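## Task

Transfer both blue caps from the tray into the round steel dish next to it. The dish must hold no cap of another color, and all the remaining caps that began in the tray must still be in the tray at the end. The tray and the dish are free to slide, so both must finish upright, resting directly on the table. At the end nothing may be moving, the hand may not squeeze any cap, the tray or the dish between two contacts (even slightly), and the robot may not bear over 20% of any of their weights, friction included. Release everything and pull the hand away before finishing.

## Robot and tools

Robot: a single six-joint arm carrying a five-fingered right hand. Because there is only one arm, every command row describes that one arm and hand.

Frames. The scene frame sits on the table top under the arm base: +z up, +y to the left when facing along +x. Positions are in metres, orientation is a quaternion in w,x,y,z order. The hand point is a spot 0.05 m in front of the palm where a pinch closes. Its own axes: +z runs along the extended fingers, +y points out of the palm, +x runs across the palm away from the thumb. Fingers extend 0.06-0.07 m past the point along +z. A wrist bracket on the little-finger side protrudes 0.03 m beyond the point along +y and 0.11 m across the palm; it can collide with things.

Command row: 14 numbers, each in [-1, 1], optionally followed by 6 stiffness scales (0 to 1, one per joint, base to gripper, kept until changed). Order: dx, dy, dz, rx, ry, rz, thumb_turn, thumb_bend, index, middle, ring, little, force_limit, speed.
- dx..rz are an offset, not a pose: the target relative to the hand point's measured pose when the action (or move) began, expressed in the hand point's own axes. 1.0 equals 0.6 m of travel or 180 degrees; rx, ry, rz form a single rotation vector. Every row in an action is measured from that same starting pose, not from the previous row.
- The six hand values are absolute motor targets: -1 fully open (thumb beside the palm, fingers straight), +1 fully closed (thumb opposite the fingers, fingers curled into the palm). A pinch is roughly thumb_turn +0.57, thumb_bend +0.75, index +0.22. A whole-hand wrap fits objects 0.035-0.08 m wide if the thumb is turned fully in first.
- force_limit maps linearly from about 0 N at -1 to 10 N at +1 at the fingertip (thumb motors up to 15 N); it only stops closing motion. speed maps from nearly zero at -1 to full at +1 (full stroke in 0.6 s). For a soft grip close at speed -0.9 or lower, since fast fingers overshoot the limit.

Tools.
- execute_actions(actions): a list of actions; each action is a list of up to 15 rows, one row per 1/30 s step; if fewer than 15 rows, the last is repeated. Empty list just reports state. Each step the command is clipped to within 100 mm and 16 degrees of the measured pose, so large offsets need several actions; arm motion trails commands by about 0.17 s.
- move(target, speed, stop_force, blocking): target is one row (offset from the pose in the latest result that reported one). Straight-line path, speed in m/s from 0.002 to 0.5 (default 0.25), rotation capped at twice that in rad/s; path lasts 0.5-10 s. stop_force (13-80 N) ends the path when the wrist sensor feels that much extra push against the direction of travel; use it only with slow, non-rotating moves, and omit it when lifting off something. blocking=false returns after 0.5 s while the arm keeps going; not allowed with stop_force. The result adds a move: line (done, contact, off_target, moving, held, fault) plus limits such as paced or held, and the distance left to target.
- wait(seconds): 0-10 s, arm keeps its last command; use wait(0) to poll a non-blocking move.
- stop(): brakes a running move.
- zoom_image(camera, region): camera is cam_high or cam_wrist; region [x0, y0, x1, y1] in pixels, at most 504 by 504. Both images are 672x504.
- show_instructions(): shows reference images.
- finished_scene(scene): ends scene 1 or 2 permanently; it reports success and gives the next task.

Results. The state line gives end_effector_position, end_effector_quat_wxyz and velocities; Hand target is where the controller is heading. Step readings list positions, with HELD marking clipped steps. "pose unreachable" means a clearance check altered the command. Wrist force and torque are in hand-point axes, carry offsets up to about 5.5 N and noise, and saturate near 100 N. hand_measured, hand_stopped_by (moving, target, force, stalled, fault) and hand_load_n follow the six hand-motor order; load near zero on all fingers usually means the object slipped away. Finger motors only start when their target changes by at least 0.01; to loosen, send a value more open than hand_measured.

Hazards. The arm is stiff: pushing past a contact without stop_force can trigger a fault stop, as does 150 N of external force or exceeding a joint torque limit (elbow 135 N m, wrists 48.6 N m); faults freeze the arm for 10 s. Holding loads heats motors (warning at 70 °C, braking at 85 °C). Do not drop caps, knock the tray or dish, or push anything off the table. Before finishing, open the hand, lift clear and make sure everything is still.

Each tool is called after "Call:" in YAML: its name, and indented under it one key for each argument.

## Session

Call:
execute_actions:
  actions: []

Scene clock: 0.00 s.
end_effector_position=(+0.5730, -0.3176, +0.3969) hand_measured=(-1.000, -1.000, -1.000, -1.000, -1.000, -1.000) hand_load_n=(+0.0, +0.0, +0.0, +0.0, +0.0, +0.0) hand_stopped_by=(target, target, target, target, target, target) hand_force_limit=0.00 hand_speed=-0.80 end_effector_quat_wxyz=(-0.301, -0.124, +0.926, +0.192) end_effector_velocity=(-0.000, -0.000, -0.000) end_effector_angular_velocity=(-0.001, +0.001, -0.001)
Joint positions: [-0.757 -0.9    1.216  1.957  1.793 -2.534]
Joint velocities: [-0.     0.     0.     0.     0.001  0.002]
Wrist force (N, on the end effector, along its own x y z axes, offset not removed): no reading
Wrist torque (N m, same axes, about the end effector's origin, offset not removed): no reading
Hand target: +0.573, -0.318, +0.397; -0.301, -0.124, +0.926, +0.192
Joint stiffness scale: [1. 1. 1. 1. 1. 1.]
camera_calibration (this result's frames):
cam_wrist: T_world_to_cam=[[-0.0315724, 0.927413, 0.372704, 0.163275], [0.993245, 0.0707696, -0.0919592, -0.506312], [-0.11166, 0.367283, -0.923383, 0.679355], [0, 0, 0, 1]] pos_world=[0.583904, -0.365107, 0.519891]

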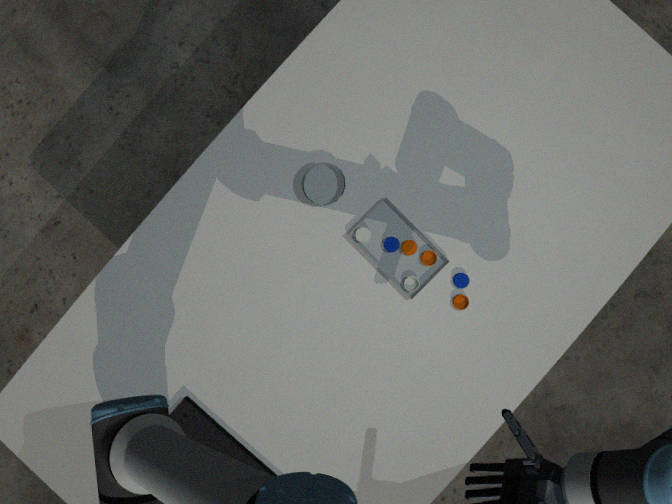

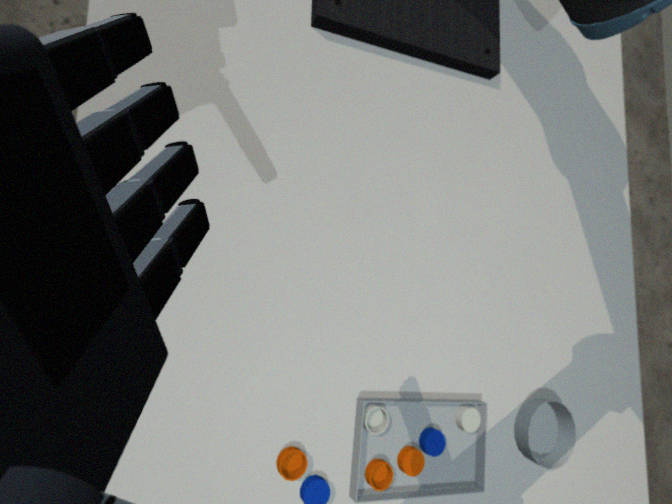

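Call:
zoom_image:
  camera: "cam_high"
  region: [280, 140, 500, 340]

Region (280, 140, 500, 340) of cam_high's 672x504 image, scaled by 2.291, with more detail than that image has; it fills the top 458 rows of this view, and the rest is white.

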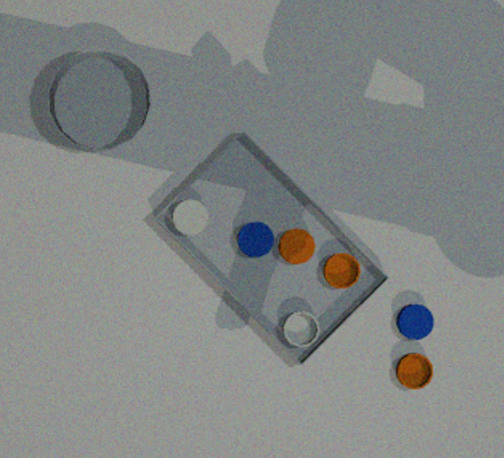

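Call:
move:
  target: [-0.6647, 0.2242, 0.2945, 0.494, -0.300, -0.560, 0.57, 0.1, -0.3, -1, -1, -1, 0.0, 0.3]
  speed: 0.25

Scene clock: 30.40 s.
end_effector_position=(+0.7649, -0.0126, +0.1201) hand_measured=(+0.570, +0.100, -0.300, -1.000, -1.000, -1.000) hand_load_n=(+0.0, +0.0, +0.0, +0.0, +0.0, +0.0) hand_stopped_by=(target, target, target, target, target, target) hand_force_limit=0.00 hand_speed=0.30 end_effector_quat_wxyz=(-0.437, +0.760, -0.417, +0.240) end_effector_velocity=(+0.002, +0.000, +0.001) end_effector_angular_velocity=(-0.000, -0.013, +0.006)
Joint positions: [-0.497 -1.122  1.838  0.173  0.699 -3.896]
Joint velocities: [-0.    -0.    -0.    -0.011 -0.009 -0.001]
Wrist force (N, on the end effector, along its own x y z axes, offset not removed): [-0.8 -1.9 -6.0]
Wrist torque (N m, same axes, about the end effector's origin, offset not removed): [0.44 0.65 0.04]
Hand target: +0.764, -0.010, +0.119; -0.438, +0.760, -0.416, +0.240
Off the commanded pose: 0.003 m, 0 deg.
Joint stiffness scale: [1. 1. 1. 1. 1. 1.]
move: done
camera_calibration (this result's frames):
cam_wrist: T_world_to_cam=[[-0.477078, -0.178286, -0.860588, 0.464501], [-0.794075, 0.507063, 0.335158, 0.577283], [0.376618, 0.843268, -0.383481, -0.099179], [0, 0, 0, 1]] pos_world=[0.717362, -0.126271, 0.168229]

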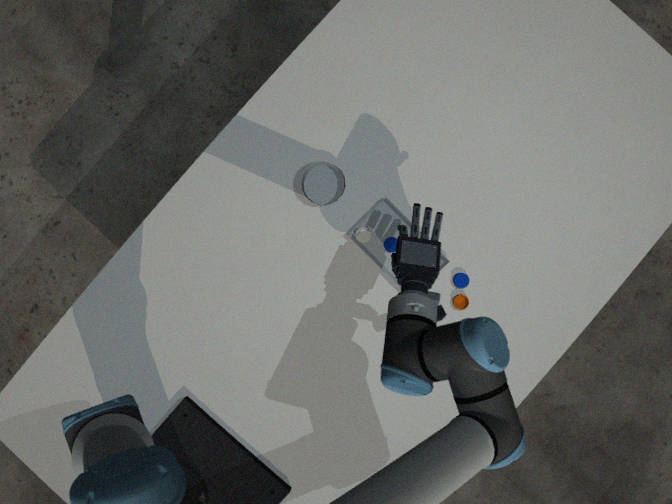

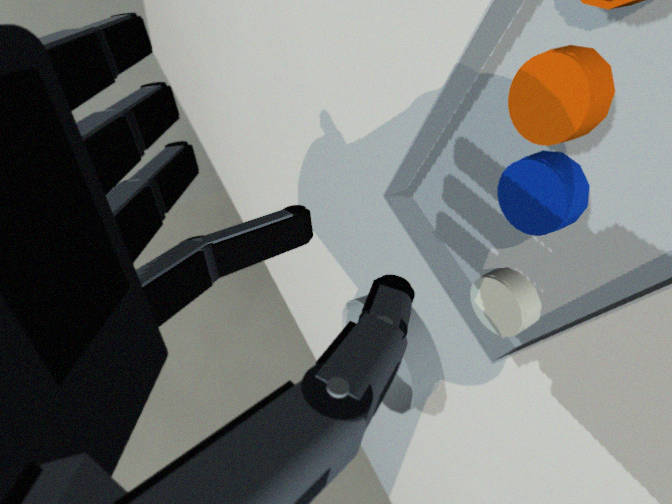

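Call:
move:
  target: [-0.018, 0.1043, 0.0697, 0, 0, 0, 0.57, 0.1, -0.3, -1, -1, -1, 0.0, 0.3]
  speed: 0.1

Scene clock: 39.63 s.
end_effector_position=(+0.7638, -0.0029, +0.0460) hand_measured=(+0.570, +0.100, -0.300, -1.000, -1.000, -1.000) hand_load_n=(+0.0, +0.0, +0.0, +0.0, +0.0, +0.0) hand_stopped_by=(target, target, target, target, target, target) hand_force_limit=0.00 hand_speed=0.30 end_effector_quat_wxyz=(-0.437, +0.760, -0.417, +0.241) end_effector_velocity=(+0.003, -0.003, -0.001) end_effector_angular_velocity=(-0.005, -0.009, -0.005)
Joint positions: [-0.483 -1.041  1.878  0.037  0.708 -3.879]
Joint velocities: [-0.002  0.     0.    -0.013  0.002  0.003]
Wrist force (N, on the end effector, along its own x y z axes, offset not removed): [-1.7 0.7 -2.0]
Wrist torque (N m, same axes, about the end effector's origin, offset not removed): [0.52 0.64 0.15]
Hand target: +0.763, -0.001, +0.045; -0.437, +0.760, -0.417, +0.240
Off the commanded pose: 0.002 m, 0 deg.
Joint stiffness scale: [1. 1. 1. 1. 1. 1.]
move: done
camera_calibration (this result's frames):
cam_wrist: T_world_to_cam=[[-0.4761, -0.178542, -0.861076, 0.401242], [-0.794277, 0.507562, 0.333924, 0.596585], [0.37743, 0.842914, -0.383462, -0.135956], [0, 0, 0, 1]] pos_world=[0.716198, -0.116566, 0.0941517]

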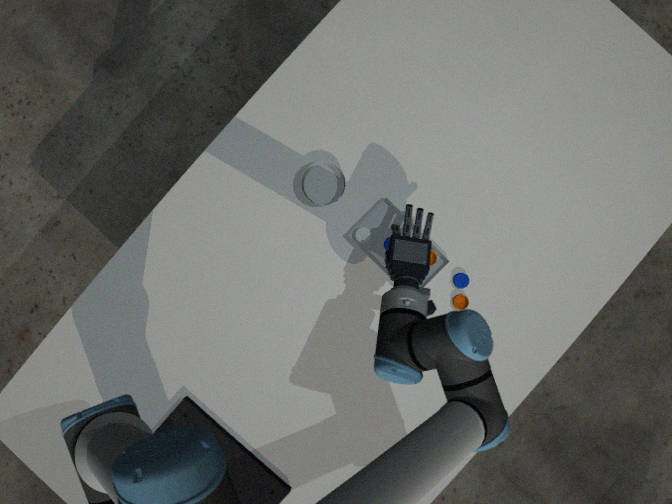

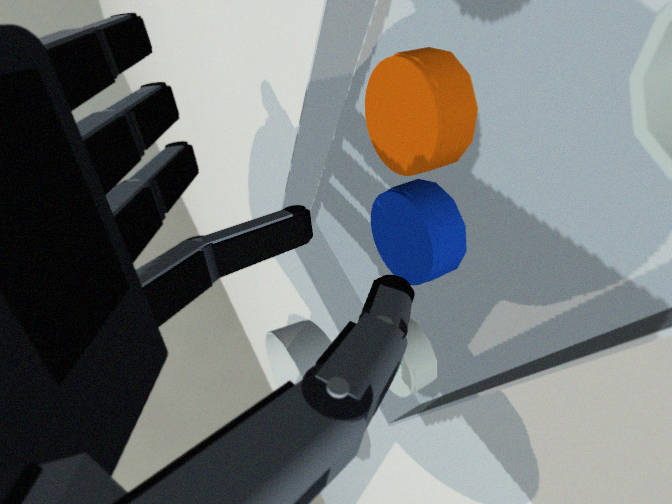

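Call:
move:
  target: [-0.003, 0.023, 0.0134, 0, 0, 0, 0.57, 0.1, -0.3, -1, -1, -1, 0.0, 0.3]
  speed: 0.04

Scene clock: 43.17 s.
end_effector_position=(+0.7643, -0.0032, +0.0316) hand_measured=(+0.570, +0.100, -0.300, -1.000, -1.000, -1.000) hand_load_n=(+0.0, +0.0, +0.0, +0.0, +0.0, +0.0) hand_stopped_by=(target, target, target, target, target, target) hand_force_limit=0.00 hand_speed=0.30 end_effector_quat_wxyz=(-0.437, +0.760, -0.417, +0.242) end_effector_velocity=(+0.001, +0.000, -0.000) end_effector_angular_velocity=(-0.001, -0.003, +0.000)
Joint positions: [-0.483 -1.023  1.883  0.011  0.708 -3.878]
Joint velocities: [ 0.001  0.     0.    -0.005  0.     0.002]
Wrist force (N, on the end effector, along its own x y z axes, offset not removed): [-2.8 0.3 0.7]
Wrist torque (N m, same axes, about the end effector's origin, offset not removed): [0.36 0.67 -0.02]
Hand target: +0.763, -0.001, +0.030; -0.437, +0.760, -0.417, +0.241
Off the commanded pose: 0.003 m, 0 deg.
Joint stiffness scale: [1. 1. 1. 1. 1. 1.]
move: done
camera_calibration (this result's frames):
cam_wrist: T_world_to_cam=[[-0.473813, -0.17968, -0.8621, 0.387329], [-0.79509, 0.508156, 0.331073, 0.602604], [0.378594, 0.842314, -0.383633, -0.142336], [0, 0, 0, 1]] pos_world=[0.716533, -0.11673, 0.0798059]

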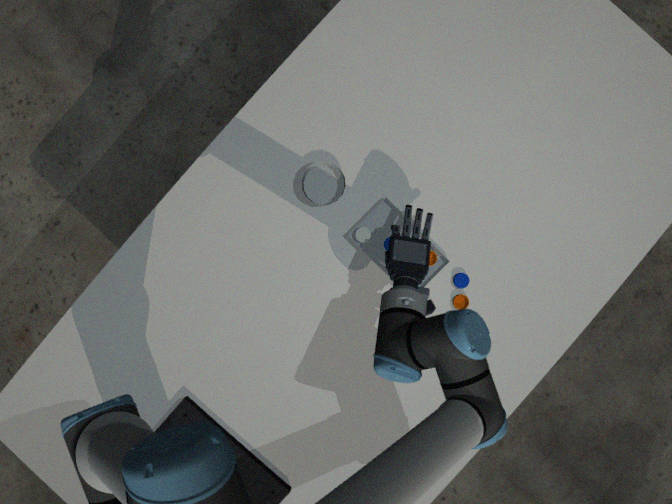

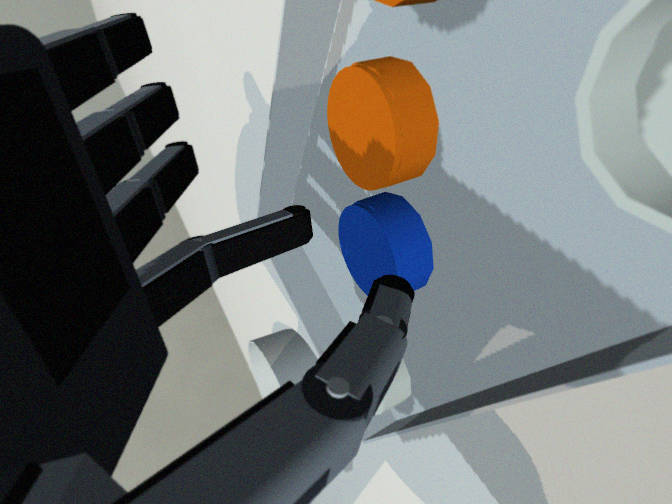

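Call:
move:
  target: [-0.002, 0.0209, 0.0122, 0, 0, 0, 0.57, 0.1, -0.4, -1, -1, -1, 0.0, 0.3]
  speed: 0.03

Scene clock: 47.20 s.
end_effector_position=(+0.7652, -0.0037, +0.0187) hand_measured=(+0.570, +0.100, -0.400, -1.000, -1.000, -1.000) hand_load_n=(+0.0, +0.0, +0.0, +0.0, +0.0, +0.0) hand_stopped_by=(target, target, target, target, target, target) hand_force_limit=0.00 hand_speed=0.30 end_effector_quat_wxyz=(-0.437, +0.760, -0.416, +0.244) end_effector_velocity=(+0.001, -0.002, -0.000) end_effector_angular_velocity=(-0.004, -0.006, -0.001)
Joint positions: [-0.483 -1.006  1.885 -0.011  0.708 -3.878]
Joint velocities: [-0.001  0.     0.    -0.007  0.    -0.001]
Wrist force (N, on the end effector, along its own x y z axes, offset not removed): [-2.4 -0.6 -1.4]
Wrist torque (N m, same axes, about the end effector's origin, offset not removed): [0.57 0.77 0.03]
Hand target: +0.764, -0.002, +0.017; -0.437, +0.760, -0.417, +0.242
Off the commanded pose: 0.003 m, 0 deg.
Joint stiffness scale: [1. 1. 1. 1. 1. 1.]
move: done
camera_calibration (this result's frames):
cam_wrist: T_world_to_cam=[[-0.471563, -0.180917, -0.863074, 0.374848], [-0.795953, 0.508621, 0.328273, 0.60857], [0.379587, 0.841768, -0.383849, -0.147901], [0, 0, 0, 1]] pos_world=[0.717299, -0.117216, 0.0669735]

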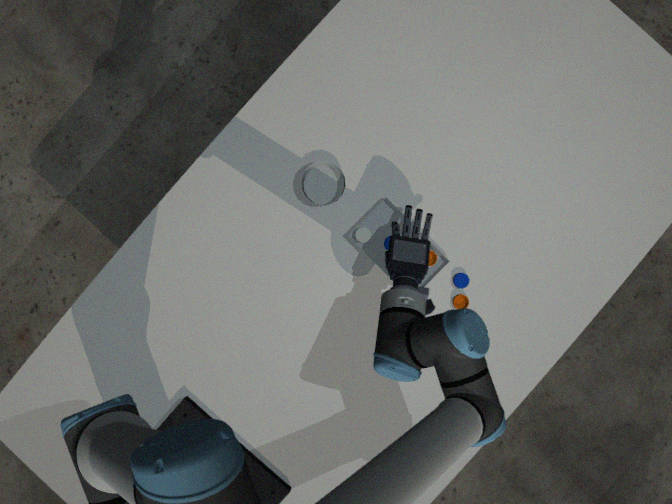

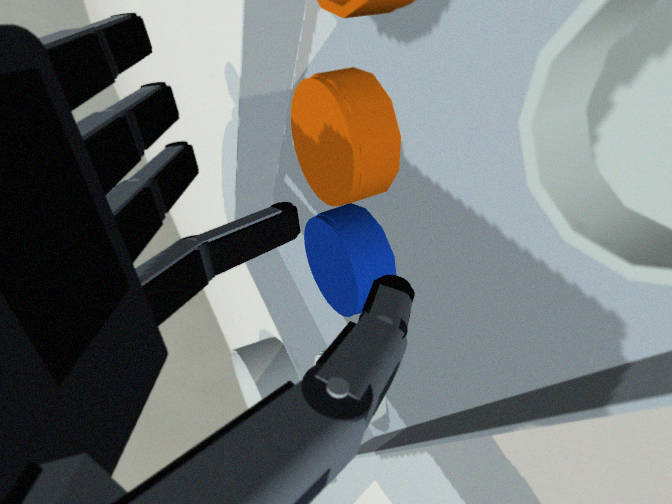

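Call:
execute_actions:
  actions:
    - [[0,0,0,0,0,0, 0.57, 0.6, 0.2, -1, -1, -1, -0.3, -0.6]]
    - [[0,0,0,0,0,0, 0.57, 0.6, 0.2, -1, -1, -1, -0.3, -0.6]]
    - [[0,0,0,0,0,0, 0.57, 0.6, 0.2, -1, -1, -1, -0.3, -0.6]]

Scene clock: 52.33 s.
end_effector_position=(+0.7653, -0.0038, +0.0187) hand_measured=(+0.570, +0.258, -0.138, -1.000, -1.000, -1.000) hand_load_n=(+0.0, +5.5, +8.0, +0.0, +0.0, +0.0) hand_stopped_by=(target, force, force, target, target, target) hand_force_limit=-0.30 hand_speed=-0.60 end_effector_quat_wxyz=(-0.437, +0.760, -0.416, +0.244) end_effector_velocity=(+0.000, +0.001, +0.000) end_effector_angular_velocity=(+0.001, +0.000, +0.001)
Joint positions: [-0.483 -1.006  1.885 -0.012  0.708 -3.878]
Joint velocities: [ 0.001 -0.     0.    -0.    -0.     0.001]
Wrist force (N, on the end effector, along its own x y z axes, offset not removed): [-0.6 -4.6 -7.0]
Wrist torque (N m, same axes, about the end effector's origin, offset not removed): [0.20 0.57 -0.13]
Hand target: +0.765, -0.004, +0.019; -0.437, +0.760, -0.416, +0.244
Off the commanded pose: 0.000 m, 0 deg.
Joint stiffness scale: [1. 1. 1. 1. 1. 1.]
Step readings (end_effector_position; steps 1 to 15: 1st action; 16 to 30: 2nd action; 31 to 45: 3rd action):
0: (+0.7654, -0.0038, +0.0187)
1: (+0.7654, -0.0038, +0.0187)
2: (+0.7654, -0.0038, +0.0187)
4: (+0.7654, -0.0038, +0.0187)
8: (+0.7654, -0.0038, +0.0187)
15: (+0.7653, -0.0038, +0.0187)
16: (+0.7653, -0.0038, +0.0187)
17: (+0.7653, -0.0038, +0.0187)
19: (+0.7653, -0.0038, +0.0187)
23: (+0.7653, -0.0038, +0.0187)
30: (+0.7653, -0.0038, +0.0187)
31: (+0.7653, -0.0038, +0.0187)
32: (+0.7653, -0.0038, +0.0187)
34: (+0.7653, -0.0038, +0.0187)
38: (+0.7653, -0.0038, +0.0187)
45: end_effector_position above
camera_calibration (this result's frames):
cam_wrist: T_world_to_cam=[[-0.471016, -0.18122, -0.86331, 0.374482], [-0.796163, 0.508733, 0.327591, 0.608927], [0.379828, 0.841636, -0.383901, -0.148076], [0, 0, 0, 1]] pos_world=[0.717435, -0.117291, 0.0669682]

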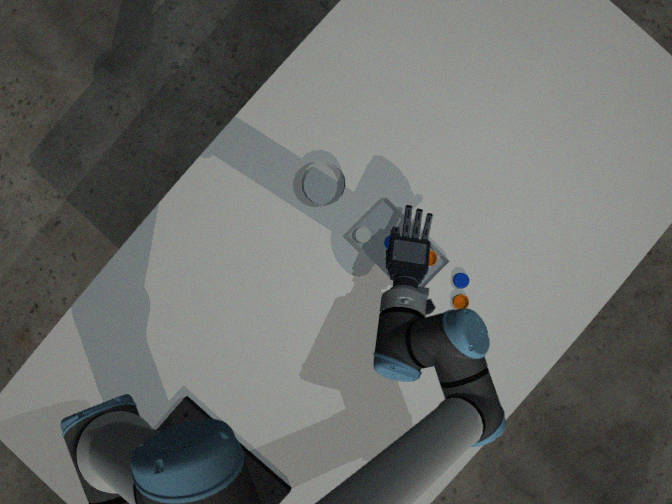

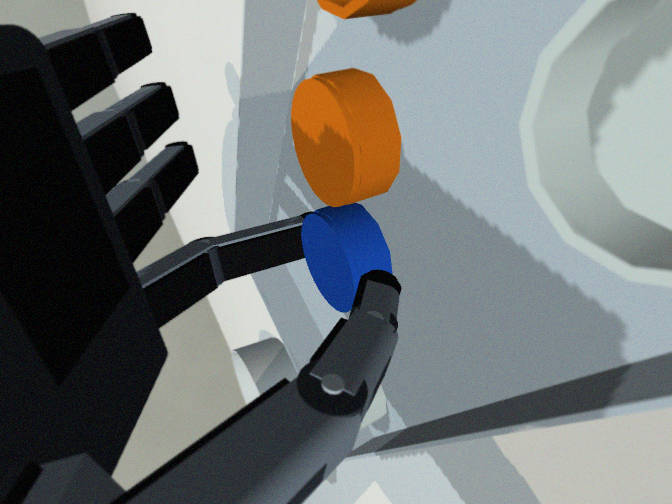

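Call:
move:
  target: [0, -0.1153, -0.0671, 0, 0, 0, 0.57, 0.6, 0.2, -1, -1, -1, -0.3, -0.6]
  speed: 0.08

Scene clock: 58.13 s.
end_effector_position=(+0.7638, -0.0026, +0.0977) hand_measured=(+0.570, +0.258, -0.138, -1.000, -1.000, -1.000) hand_load_n=(+0.0, +6.0, +8.0, +0.0, +0.0, +0.0) hand_stopped_by=(target, force, force, target, target, target) hand_force_limit=-0.30 hand_speed=-0.60 end_effector_quat_wxyz=(-0.437, +0.760, -0.416, +0.244) end_effector_velocity=(-0.003, +0.000, +0.000) end_effector_angular_velocity=(+0.006, +0.010, -0.003)
Joint positions: [-0.483 -1.106  1.861  0.113  0.708 -3.878]
Joint velocities: [-0.002 -0.     0.     0.011  0.001  0.001]
Wrist force (N, on the end effector, along its own x y z axes, offset not removed): [-1.1 -0.2 1.1]
Wrist torque (N m, same axes, about the end effector's origin, offset not removed): [0.34 0.28 -0.05]
Hand target: +0.765, -0.003, +0.099; -0.437, +0.760, -0.416, +0.244
Off the commanded pose: 0.002 m, 0 deg.
Joint stiffness scale: [1. 1. 1. 1. 1. 1.]
move: done
camera_calibration (this result's frames):
cam_wrist: T_world_to_cam=[[-0.471452, -0.180979, -0.863122, 0.442521], [-0.795996, 0.508644, 0.328134, 0.581048], [0.379636, 0.841741, -0.383859, -0.118067], [0, 0, 0, 1]] pos_world=[0.715962, -0.116078, 0.145967]

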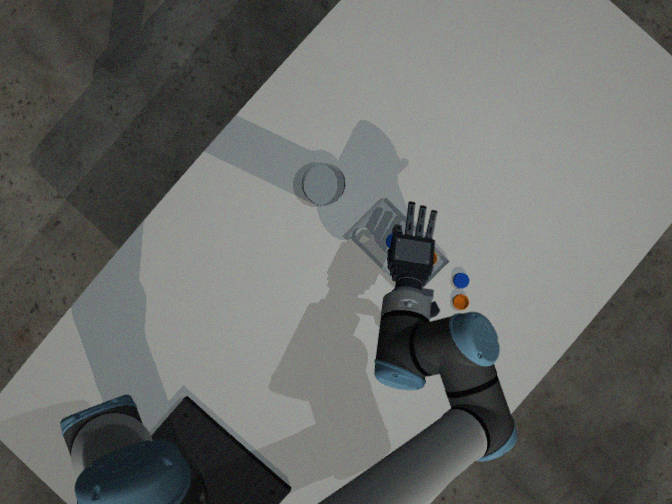

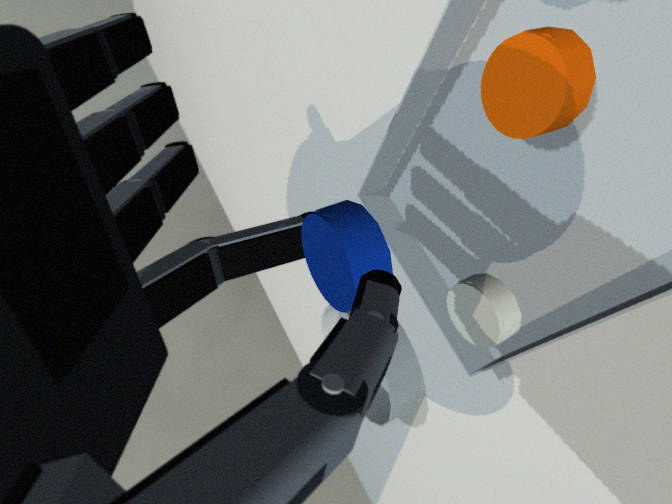

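Call:
move:
  target: [-0.2833, -0.0798, 0.1625, 0, 0, 0, 0.57, 0.6, 0.2, -1, -1, -1, -0.3, -0.6]
  speed: 0.15

Scene clock: 62.03 s.
end_effector_position=(+0.7647, +0.1980, +0.0898) hand_measured=(+0.570, +0.258, -0.138, -1.000, -1.000, -1.000) hand_load_n=(+0.0, +6.0, +8.0, +0.0, +0.0, +0.0) hand_stopped_by=(target, force, force, target, target, target) hand_force_limit=-0.30 hand_speed=-0.60 end_effector_quat_wxyz=(-0.437, +0.760, -0.415, +0.243) end_effector_velocity=(+0.004, -0.003, -0.001) end_effector_angular_velocity=(-0.000, -0.000, -0.022)
Joint positions: [-0.164 -1.154  1.915 -0.099  0.939 -3.58 ]
Joint velocities: [ 0.001 -0.    -0.    -0.01   0.018  0.017]
Wrist force (N, on the end effector, along its own x y z axes, offset not removed): [3.0 2.5 -2.3]
Wrist torque (N m, same axes, about the end effector's origin, offset not removed): [0.88 -0.09 0.41]
Hand target: +0.765, +0.199, +0.089; -0.437, +0.760, -0.416, +0.243
Off the commanded pose: 0.001 m, 0 deg.
Joint stiffness scale: [1. 1. 1. 1. 1. 1.]
move: done
camera_calibration (this result's frames):
cam_wrist: T_world_to_cam=[[-0.470389, -0.182667, -0.863347, 0.471918], [-0.7977, 0.50639, 0.32748, 0.48412], [0.377371, 0.842735, -0.383913, -0.288741], [0, 0, 0, 1]] pos_world=[0.717129, 0.084382, 0.138038]

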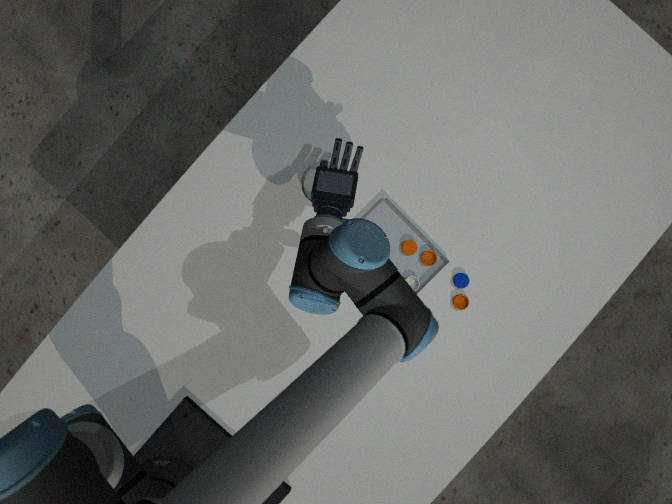

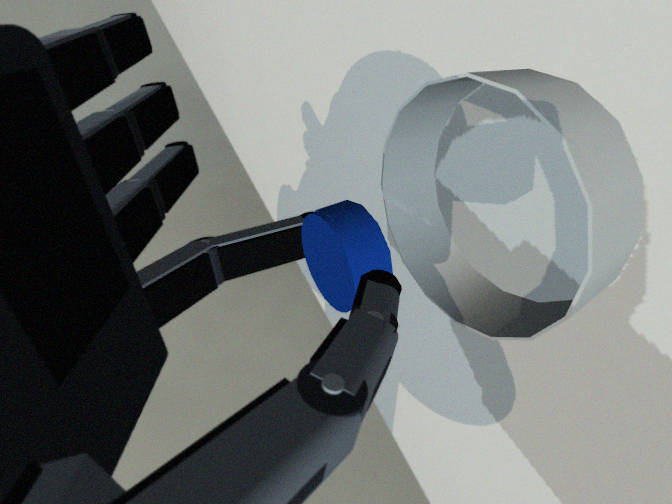

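Call:
move:
  target: [0.0233, 0.0812, 0.0395, 0, 0, 0, 0.57, 0.6, 0.2, -1, -1, -1, -0.3, -0.6]
  speed: 0.06

Scene clock: 71.50 s.
end_effector_position=(+0.7702, +0.1847, +0.0370) hand_measured=(+0.570, +0.258, -0.138, -1.000, -1.000, -1.000) hand_load_n=(+0.0, +6.0, +8.0, +0.0, +0.0, +0.0) hand_stopped_by=(target, force, force, target, target, target) hand_force_limit=-0.30 hand_speed=-0.60 end_effector_quat_wxyz=(-0.437, +0.760, -0.414, +0.243) end_effector_velocity=(+0.002, -0.000, +0.000) end_effector_angular_velocity=(-0.002, -0.007, +0.002)
Joint positions: [-0.184 -1.08   1.927 -0.176  0.923 -3.595]
Joint velocities: [ 0.     0.    -0.    -0.006 -0.001 -0.002]
Wrist force (N, on the end effector, along its own x y z axes, offset not removed): [-4.5 2.1 -5.1]
Wrist torque (N m, same axes, about the end effector's origin, offset not removed): [1.08 1.00 -0.03]
Hand target: +0.769, +0.184, +0.036; -0.437, +0.760, -0.415, +0.243
Off the commanded pose: 0.002 m, 0 deg.
Joint stiffness scale: [1. 1. 1. 1. 1. 1.]
move: done
camera_calibration (this result's frames):
cam_wrist: T_world_to_cam=[[-0.470143, -0.182534, -0.863509, 0.426312], [-0.797759, 0.506418, 0.327295, 0.512629], [0.377554, 0.842747, -0.383707, -0.300004], [0, 0, 0, 1]] pos_world=[0.722649, 0.0710395, 0.0852298]

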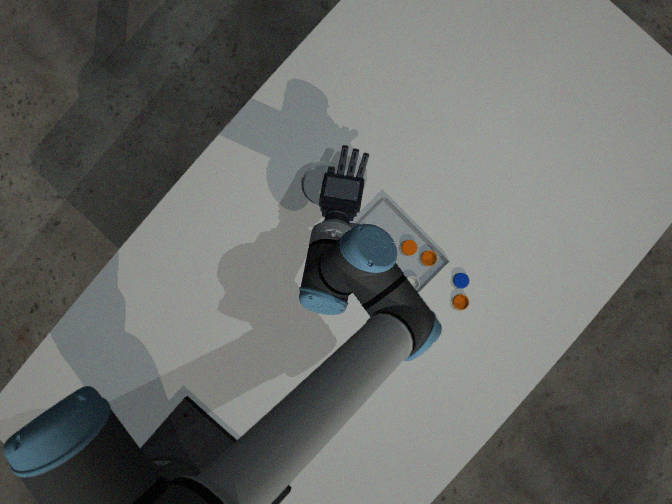

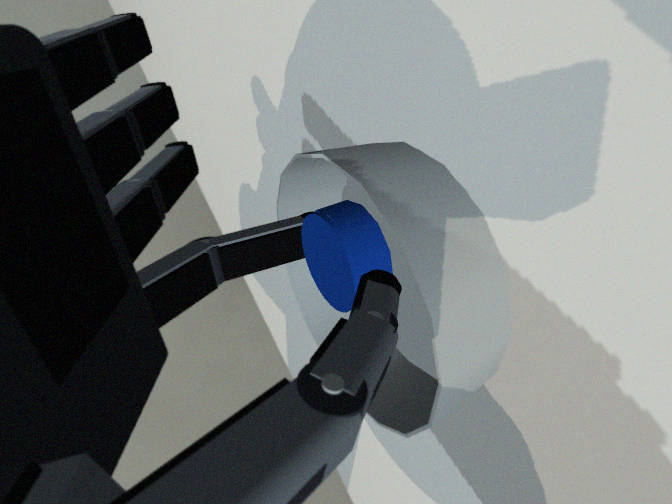

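Call:
execute_actions:
  actions:
    - [[0,0,0,0,0,0, 0.57, 0.15, -0.35, -1, -1, -1, -0.3, 0.0]]
    - [[0,0,0,0,0,0, 0.57, 0.15, -0.35, -1, -1, -1, -0.3, 0.0]]

Call:
move:
  target: [0, -0.1441, -0.0838, 0, 0, 0, 0.57, 0.15, -0.35, -1, -1, -1, -0.3, 0.0]
  speed: 0.1

Scene clock: 76.27 s.
end_effector_position=(+0.7704, +0.1847, +0.0371) hand_measured=(+0.570, +0.150, -0.350, -1.000, -1.000, -1.000) hand_load_n=(+0.0, +0.0, +0.0, +0.0, +0.0, +0.0) hand_stopped_by=(target, target, target, target, target, target) hand_force_limit=-0.30 hand_speed=0.00 end_effector_quat_wxyz=(-0.437, +0.760, -0.414, +0.244) end_effector_velocity=(-0.001, +0.001, -0.000) end_effector_angular_velocity=(-0.002, +0.001, +0.001)
Joint positions: [-0.184 -1.08   1.927 -0.176  0.923 -3.595]
Joint velocities: [ 0.001 -0.     0.     0.001  0.002 -0.002]
Wrist force (N, on the end effector, along its own x y z axes, offset not removed): [1.6 -0.8 -7.2]
Wrist torque (N m, same axes, about the end effector's origin, offset not removed): [0.54 0.28 0.22]
Hand target: +0.770, +0.185, +0.037; -0.437, +0.760, -0.414, +0.244
Off the commanded pose: 0.000 m, 0 deg.
Joint stiffness scale: [1. 1. 1. 1. 1. 1.]
Step readings (end_effector_position; steps 1 to 15: 1st action; 16 to 30: 2nd action):
0: (+0.7705, +0.1847, +0.0371)
1: (+0.7705, +0.1847, +0.0371)
2: (+0.7705, +0.1847, +0.0371)
4: (+0.7705, +0.1847, +0.0371)
8: (+0.7705, +0.1847, +0.0371)
15: (+0.7704, +0.1847, +0.0371)
16: (+0.7704, +0.1847, +0.0371)
17: (+0.7704, +0.1847, +0.0371)
19: (+0.7704, +0.1847, +0.0371)
23: (+0.7704, +0.1847, +0.0371)
30: end_effector_position above
camera_calibration (this result's frames):
cam_wrist: T_world_to_cam=[[-0.469373, -0.182775, -0.863876, 0.425914], [-0.798176, 0.506229, 0.32657, 0.513136], [0.37763, 0.842808, -0.383497, -0.300135], [0, 0, 0, 1]] pos_world=[0.722825, 0.0710392, 0.0852611]

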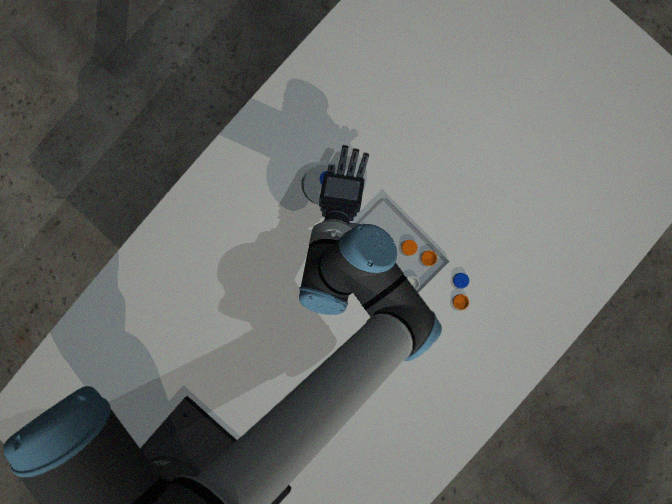

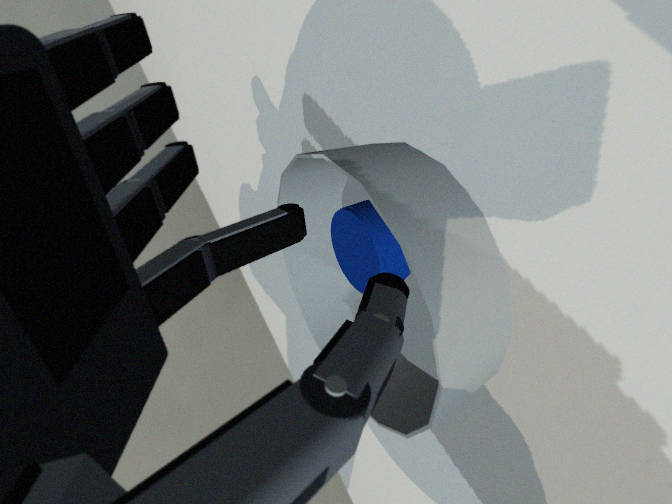

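Scene clock: 77.77 s.
end_effector_position=(+0.7687, +0.1854, +0.1362) hand_measured=(+0.570, +0.150, -0.350, -1.000, -1.000, -1.000) hand_load_n=(+0.0, +0.0, +0.0, +0.0, +0.0, +0.0) hand_stopped_by=(target, target, target, target, target, target) hand_force_limit=-0.30 hand_speed=0.00 end_effector_quat_wxyz=(-0.437, +0.760, -0.414, +0.244) end_effector_velocity=(-0.004, +0.001, -0.001) end_effector_angular_velocity=(+0.001, +0.014, +0.001)
Joint positions: [-0.184 -1.202  1.883 -0.011  0.923 -3.595]
Joint velocities: [ 0.001 -0.    -0.     0.015  0.    -0.002]
Wrist force (N, on the end effector, along its own x y z axes, offset not removed): [-1.9 2.1 0.0]
Wrist torque (N m, same axes, about the end effector's origin, offset not removed): [0.49 0.41 0.08]
Hand target: +0.770, +0.185, +0.137; -0.437, +0.760, -0.414, +0.244
Off the commanded pose: 0.001 m, 0 deg.
Joint stiffness scale: [1. 1. 1. 1. 1. 1.]
move: done
camera_calibration (this result's frames):
cam_wrist: T_world_to_cam=[[-0.469022, -0.182848, -0.864051, 0.510643], [-0.798309, 0.506255, 0.326203, 0.479121], [0.377784, 0.842777, -0.383414, -0.262237], [0, 0, 0, 1]] pos_world=[0.721059, 0.0718205, 0.184386]

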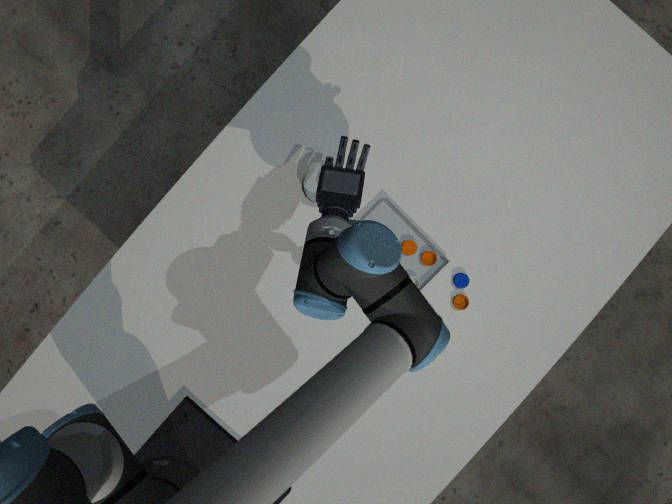

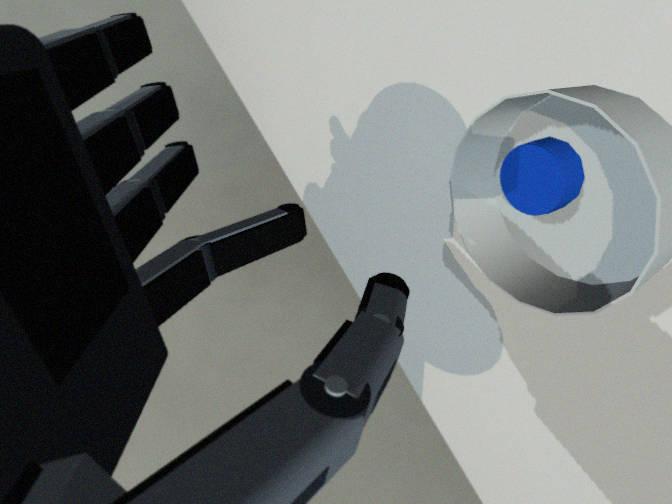

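Call:
move:
  target: [0.5345, 0.1865, -0.2, 0, 0.3074, 0.1789, 0.57, 0.1, -0.4, -1, -1, -1, 0.0, 0.3]
  speed: 0.25

Scene clock: 95.27 s.
end_effector_position=(+0.8049, -0.1695, +0.1011) hand_measured=(+0.570, +0.100, -0.400, -1.000, -1.000, -1.000) hand_load_n=(+0.0, +0.0, +0.0, +0.0, +0.0, +0.0) hand_stopped_by=(target, target, target, target, target, target) hand_force_limit=0.00 hand_speed=0.30 end_effector_quat_wxyz=(+0.246, -0.424, +0.754, -0.438) end_effector_velocity=(+0.000, -0.003, +0.002) end_effector_angular_velocity=(-0.000, -0.001, -0.010)
Joint positions: [-0.412 -1.183  1.915 -0.211  1.668 -3.081]
Joint velocities: [-0.001 -0.    -0.003  0.003  0.008  0.004]
Wrist force (N, on the end effector, along its own x y z axes, offset not removed): [-3.0 3.1 -3.3]
Wrist torque (N m, same axes, about the end effector's origin, offset not removed): [1.12 0.91 0.24]
Hand target: +0.806, -0.171, +0.102; +0.246, -0.423, +0.754, -0.438
Off the commanded pose: 0.003 m, 0 deg.
Joint stiffness scale: [1. 1. 1. 1. 1. 1.]
move: done
camera_calibration (this result's frames):
cam_wrist: T_world_to_cam=[[-0.365158, 0.344726, -0.864768, 0.438288], [0.0998933, 0.93806, 0.331761, 0.0488051], [0.925571, 0.0347607, -0.376976, -0.56879], [0, 0, 0, 1]] pos_world=[0.681624, -0.1771, 0.148405]

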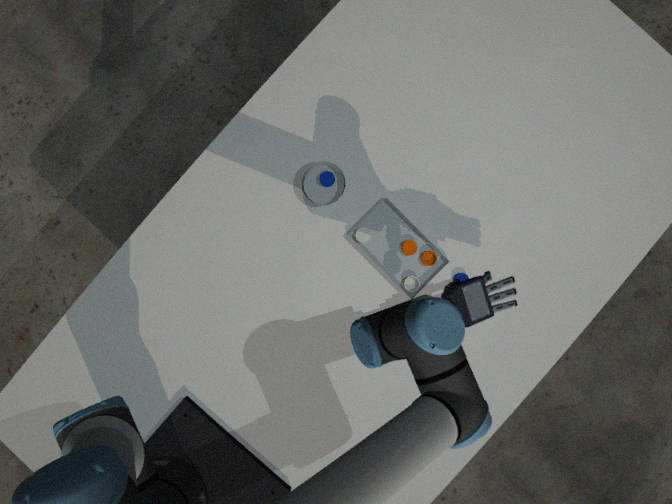

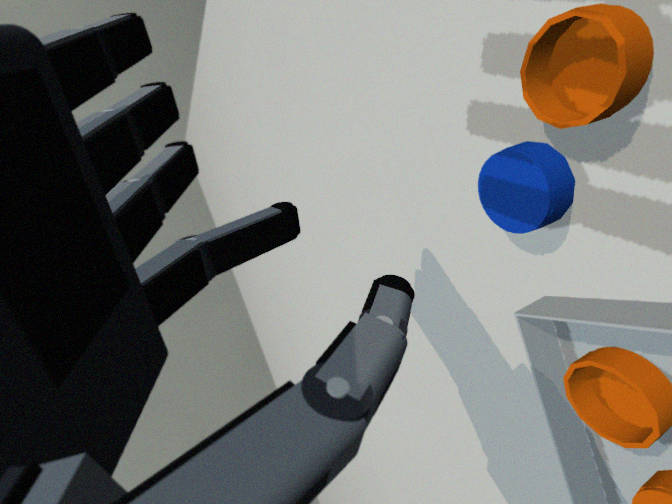

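Call:
move:
  target: [-0.004, 0.0867, 0.0537, 0, 0, 0, 0.57, 0.1, -0.4, -1, -1, -1, 0.0, 0.3]
  speed: 0.1

Scene clock: 103.33 s.
end_effector_position=(+0.8084, -0.1704, +0.0409) hand_measured=(+0.570, +0.100, -0.400, -1.000, -1.000, -1.000) hand_load_n=(+0.0, +0.0, +0.0, +0.0, +0.0, +0.0) hand_stopped_by=(target, target, target, target, target, target) hand_force_limit=0.00 hand_speed=0.30 end_effector_quat_wxyz=(+0.246, -0.424, +0.754, -0.438) end_effector_velocity=(+0.003, -0.001, +0.002) end_effector_angular_velocity=(-0.007, -0.011, +0.000)
Joint positions: [-0.41  -1.104  1.935 -0.31   1.67  -3.081]
Joint velocities: [ 0.001 -0.     0.    -0.013  0.002 -0.001]
Wrist force (N, on the end effector, along its own x y z axes, offset not removed): [0.9 -3.4 0.9]
Wrist torque (N m, same axes, about the end effector's origin, offset not removed): [-0.14 0.07 0.15]
Hand target: +0.808, -0.169, +0.040; +0.246, -0.424, +0.754, -0.438
Off the commanded pose: 0.002 m, 0 deg.
Joint stiffness scale: [1. 1. 1. 1. 1. 1.]
move: done
camera_calibration (this result's frames):
cam_wrist: T_world_to_cam=[[-0.365489, 0.344504, -0.864717, 0.388032], [0.100508, 0.938163, 0.331283, 0.0688135], [0.925373, 0.0341694, -0.377514, -0.594638], [0, 0, 0, 1]] pos_world=[0.685167, -0.177918, 0.0882573]

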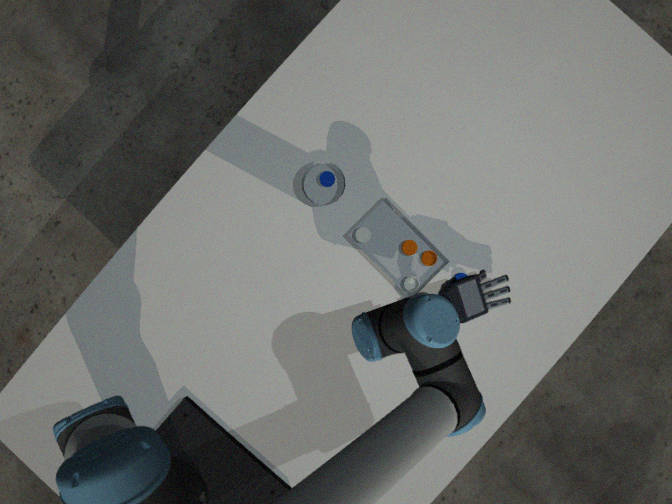

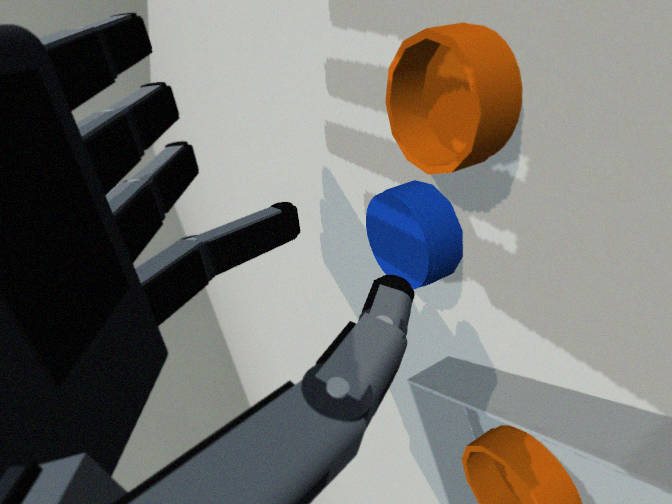

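Call:
move:
  target: [-0.002, 0.0413, 0.0236, 0, 0, 0, 0.57, 0.1, -0.4, -1, -1, -1, 0.0, 0.3]
  speed: 0.03

Scene clock: 107.67 s.
end_effector_position=(+0.8156, -0.1729, +0.0273) hand_measured=(+0.570, +0.104, -0.400, -1.000, -1.000, -1.000) hand_load_n=(+0.5, -5.5, +0.0, +0.0, +0.0, +0.0) hand_stopped_by=(target, target, target, target, target, target) hand_force_limit=0.00 hand_speed=0.30 end_effector_quat_wxyz=(+0.251, -0.422, +0.750, -0.445) end_effector_velocity=(+0.003, -0.001, +0.000) end_effector_angular_velocity=(-0.003, -0.008, +0.001)
Joint positions: [-0.409 -1.08   1.936 -0.355  1.671 -3.08 ]
Joint velocities: [-0.001  0.002  0.    -0.011 -0.001 -0.   ]
Wrist force (N, on the end effector, along its own x y z axes, offset not removed): [0.7 -14.2 -17.7]
Wrist torque (N m, same axes, about the end effector's origin, offset not removed): [-0.06 0.27 0.17]
Hand target: +0.809, -0.169, +0.013; +0.246, -0.424, +0.754, -0.438
Off the commanded pose: 0.017 m, 1 deg.
Joint stiffness scale: [1. 1. 1. 1. 1. 1.]
move: off_target
camera_calibration (this result's frames):
cam_wrist: T_world_to_cam=[[-0.35019, 0.337295, -0.873841, 0.366276], [0.0941515, 0.940865, 0.325435, 0.080797], [0.931935, 0.0316907, -0.361239, -0.612553], [0, 0, 0, 1]] pos_world=[0.691518, -0.18015, 0.0724949]

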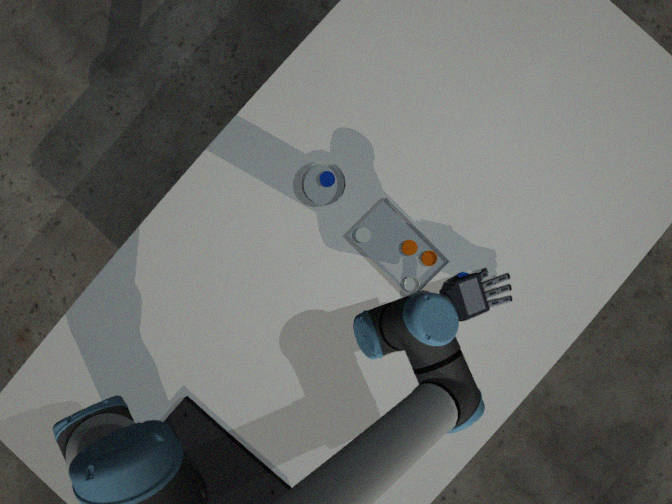

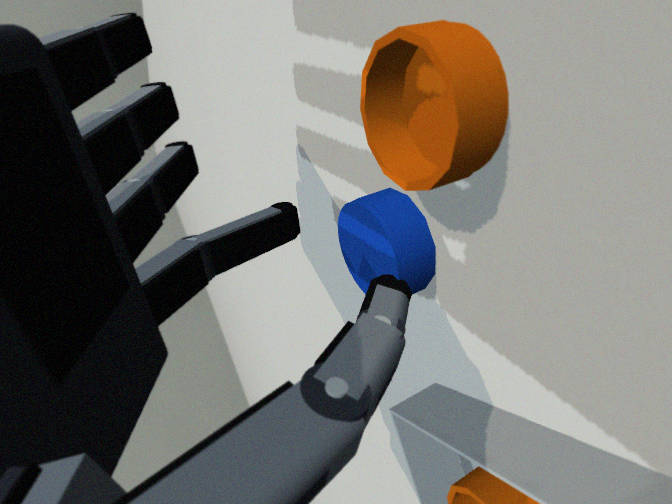

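Call:
move:
  target: [0, -0.0217, -0.0125, 0, 0, 0, 0.57, 0.1, -0.4, -1, -1, -1, 0.0, 0.3]
  speed: 0.04

Call:
move:
  target: [0, 0.0133, -0.0232, 0, 0, 0, 0.57, 0.1, -0.4, -1, -1, -1, 0.0, 0.3]
  speed: 0.04

Scene clock: 111.07 s.
end_effector_position=(+0.8139, -0.1719, +0.0407) hand_measured=(+0.570, +0.100, -0.400, -1.000, -1.000, -1.000) hand_load_n=(+0.0, +0.0, +0.0, +0.0, +0.0, +0.0) hand_stopped_by=(target, target, target, target, target, target) hand_force_limit=0.00 hand_speed=0.30 end_effector_quat_wxyz=(+0.250, -0.422, +0.750, -0.444) end_effector_velocity=(-0.001, +0.000, -0.001) end_effector_angular_velocity=(+0.002, +0.005, -0.001)
Joint positions: [-0.409 -1.099  1.935 -0.331  1.671 -3.08 ]
Joint velocities: [ 0.     0.    -0.     0.005  0.001  0.   ]
Wrist force (N, on the end effector, along its own x y z axes, offset not removed): [-0.2 1.8 -0.8]
Wrist torque (N m, same axes, about the end effector's origin, offset not removed): [0.66 0.28 0.19]
Hand target: +0.815, -0.173, +0.042; +0.251, -0.422, +0.750, -0.445
Off the commanded pose: 0.002 m, 0 deg.
Joint stiffness scale: [1. 1. 1. 1. 1. 1.]
move: done
camera_calibration (this result's frames):
cam_wrist: T_world_to_cam=[[-0.351638, 0.337963, -0.873001, 0.378315], [0.094713, 0.940617, 0.325989, 0.075191], [0.931332, 0.0319458, -0.362766, -0.605508], [0, 0, 0, 1]] pos_world=[0.689837, -0.179239, 0.0861002]

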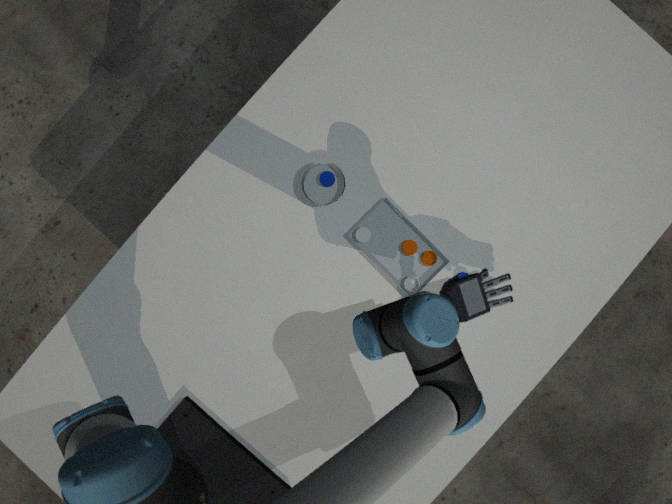

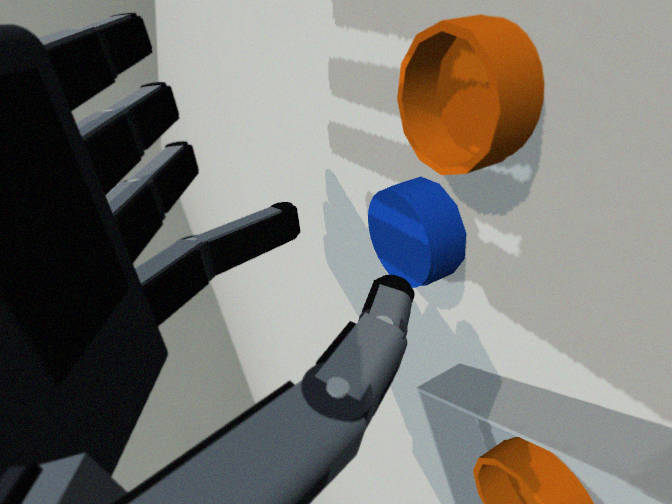

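Scene clock: 111.97 s.
end_effector_position=(+0.8017, -0.1656, +0.0407) hand_measured=(+0.570, +0.100, -0.400, -1.000, -1.000, -1.000) hand_load_n=(+0.0, +0.0, +0.0, +0.0, +0.0, +0.0) hand_stopped_by=(target, target, target, target, target, target) hand_force_limit=0.00 hand_speed=0.30 end_effector_quat_wxyz=(+0.250, -0.422, +0.750, -0.444) end_effector_velocity=(-0.000, +0.002, -0.001) end_effector_angular_velocity=(+0.000, -0.002, +0.002)
Joint positions: [-0.407 -1.115  1.962 -0.344  1.672 -3.08 ]
Joint velocities: [ 0.002  0.     0.002 -0.004 -0.001  0.   ]
Wrist force (N, on the end effector, along its own x y z axes, offset not removed): [-1.7 3.9 -2.5]
Wrist torque (N m, same axes, about the end effector's origin, offset not removed): [1.10 0.49 0.32]
Hand target: +0.800, -0.164, +0.040; +0.250, -0.422, +0.750, -0.444
Off the commanded pose: 0.003 m, 0 deg.
Joint stiffness scale: [1. 1. 1. 1. 1. 1.]
move: done
camera_calibration (this result's frames):
cam_wrist: T_world_to_cam=[[-0.351325, 0.337193, -0.873425, 0.371589], [0.0946614, 0.940906, 0.325168, 0.070423], [0.931456, 0.0315601, -0.362483, -0.594528], [0, 0, 0, 1]] pos_world=[0.677659, -0.172795, 0.0861498]

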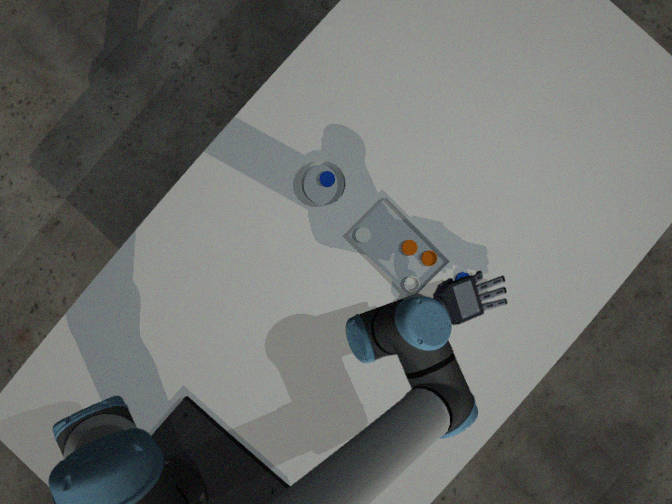

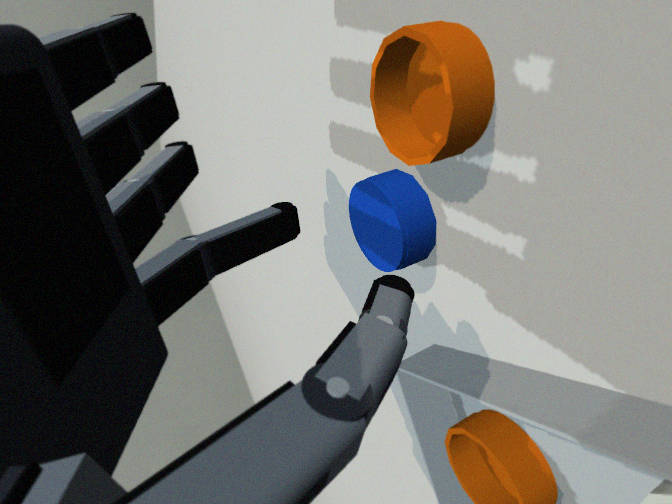

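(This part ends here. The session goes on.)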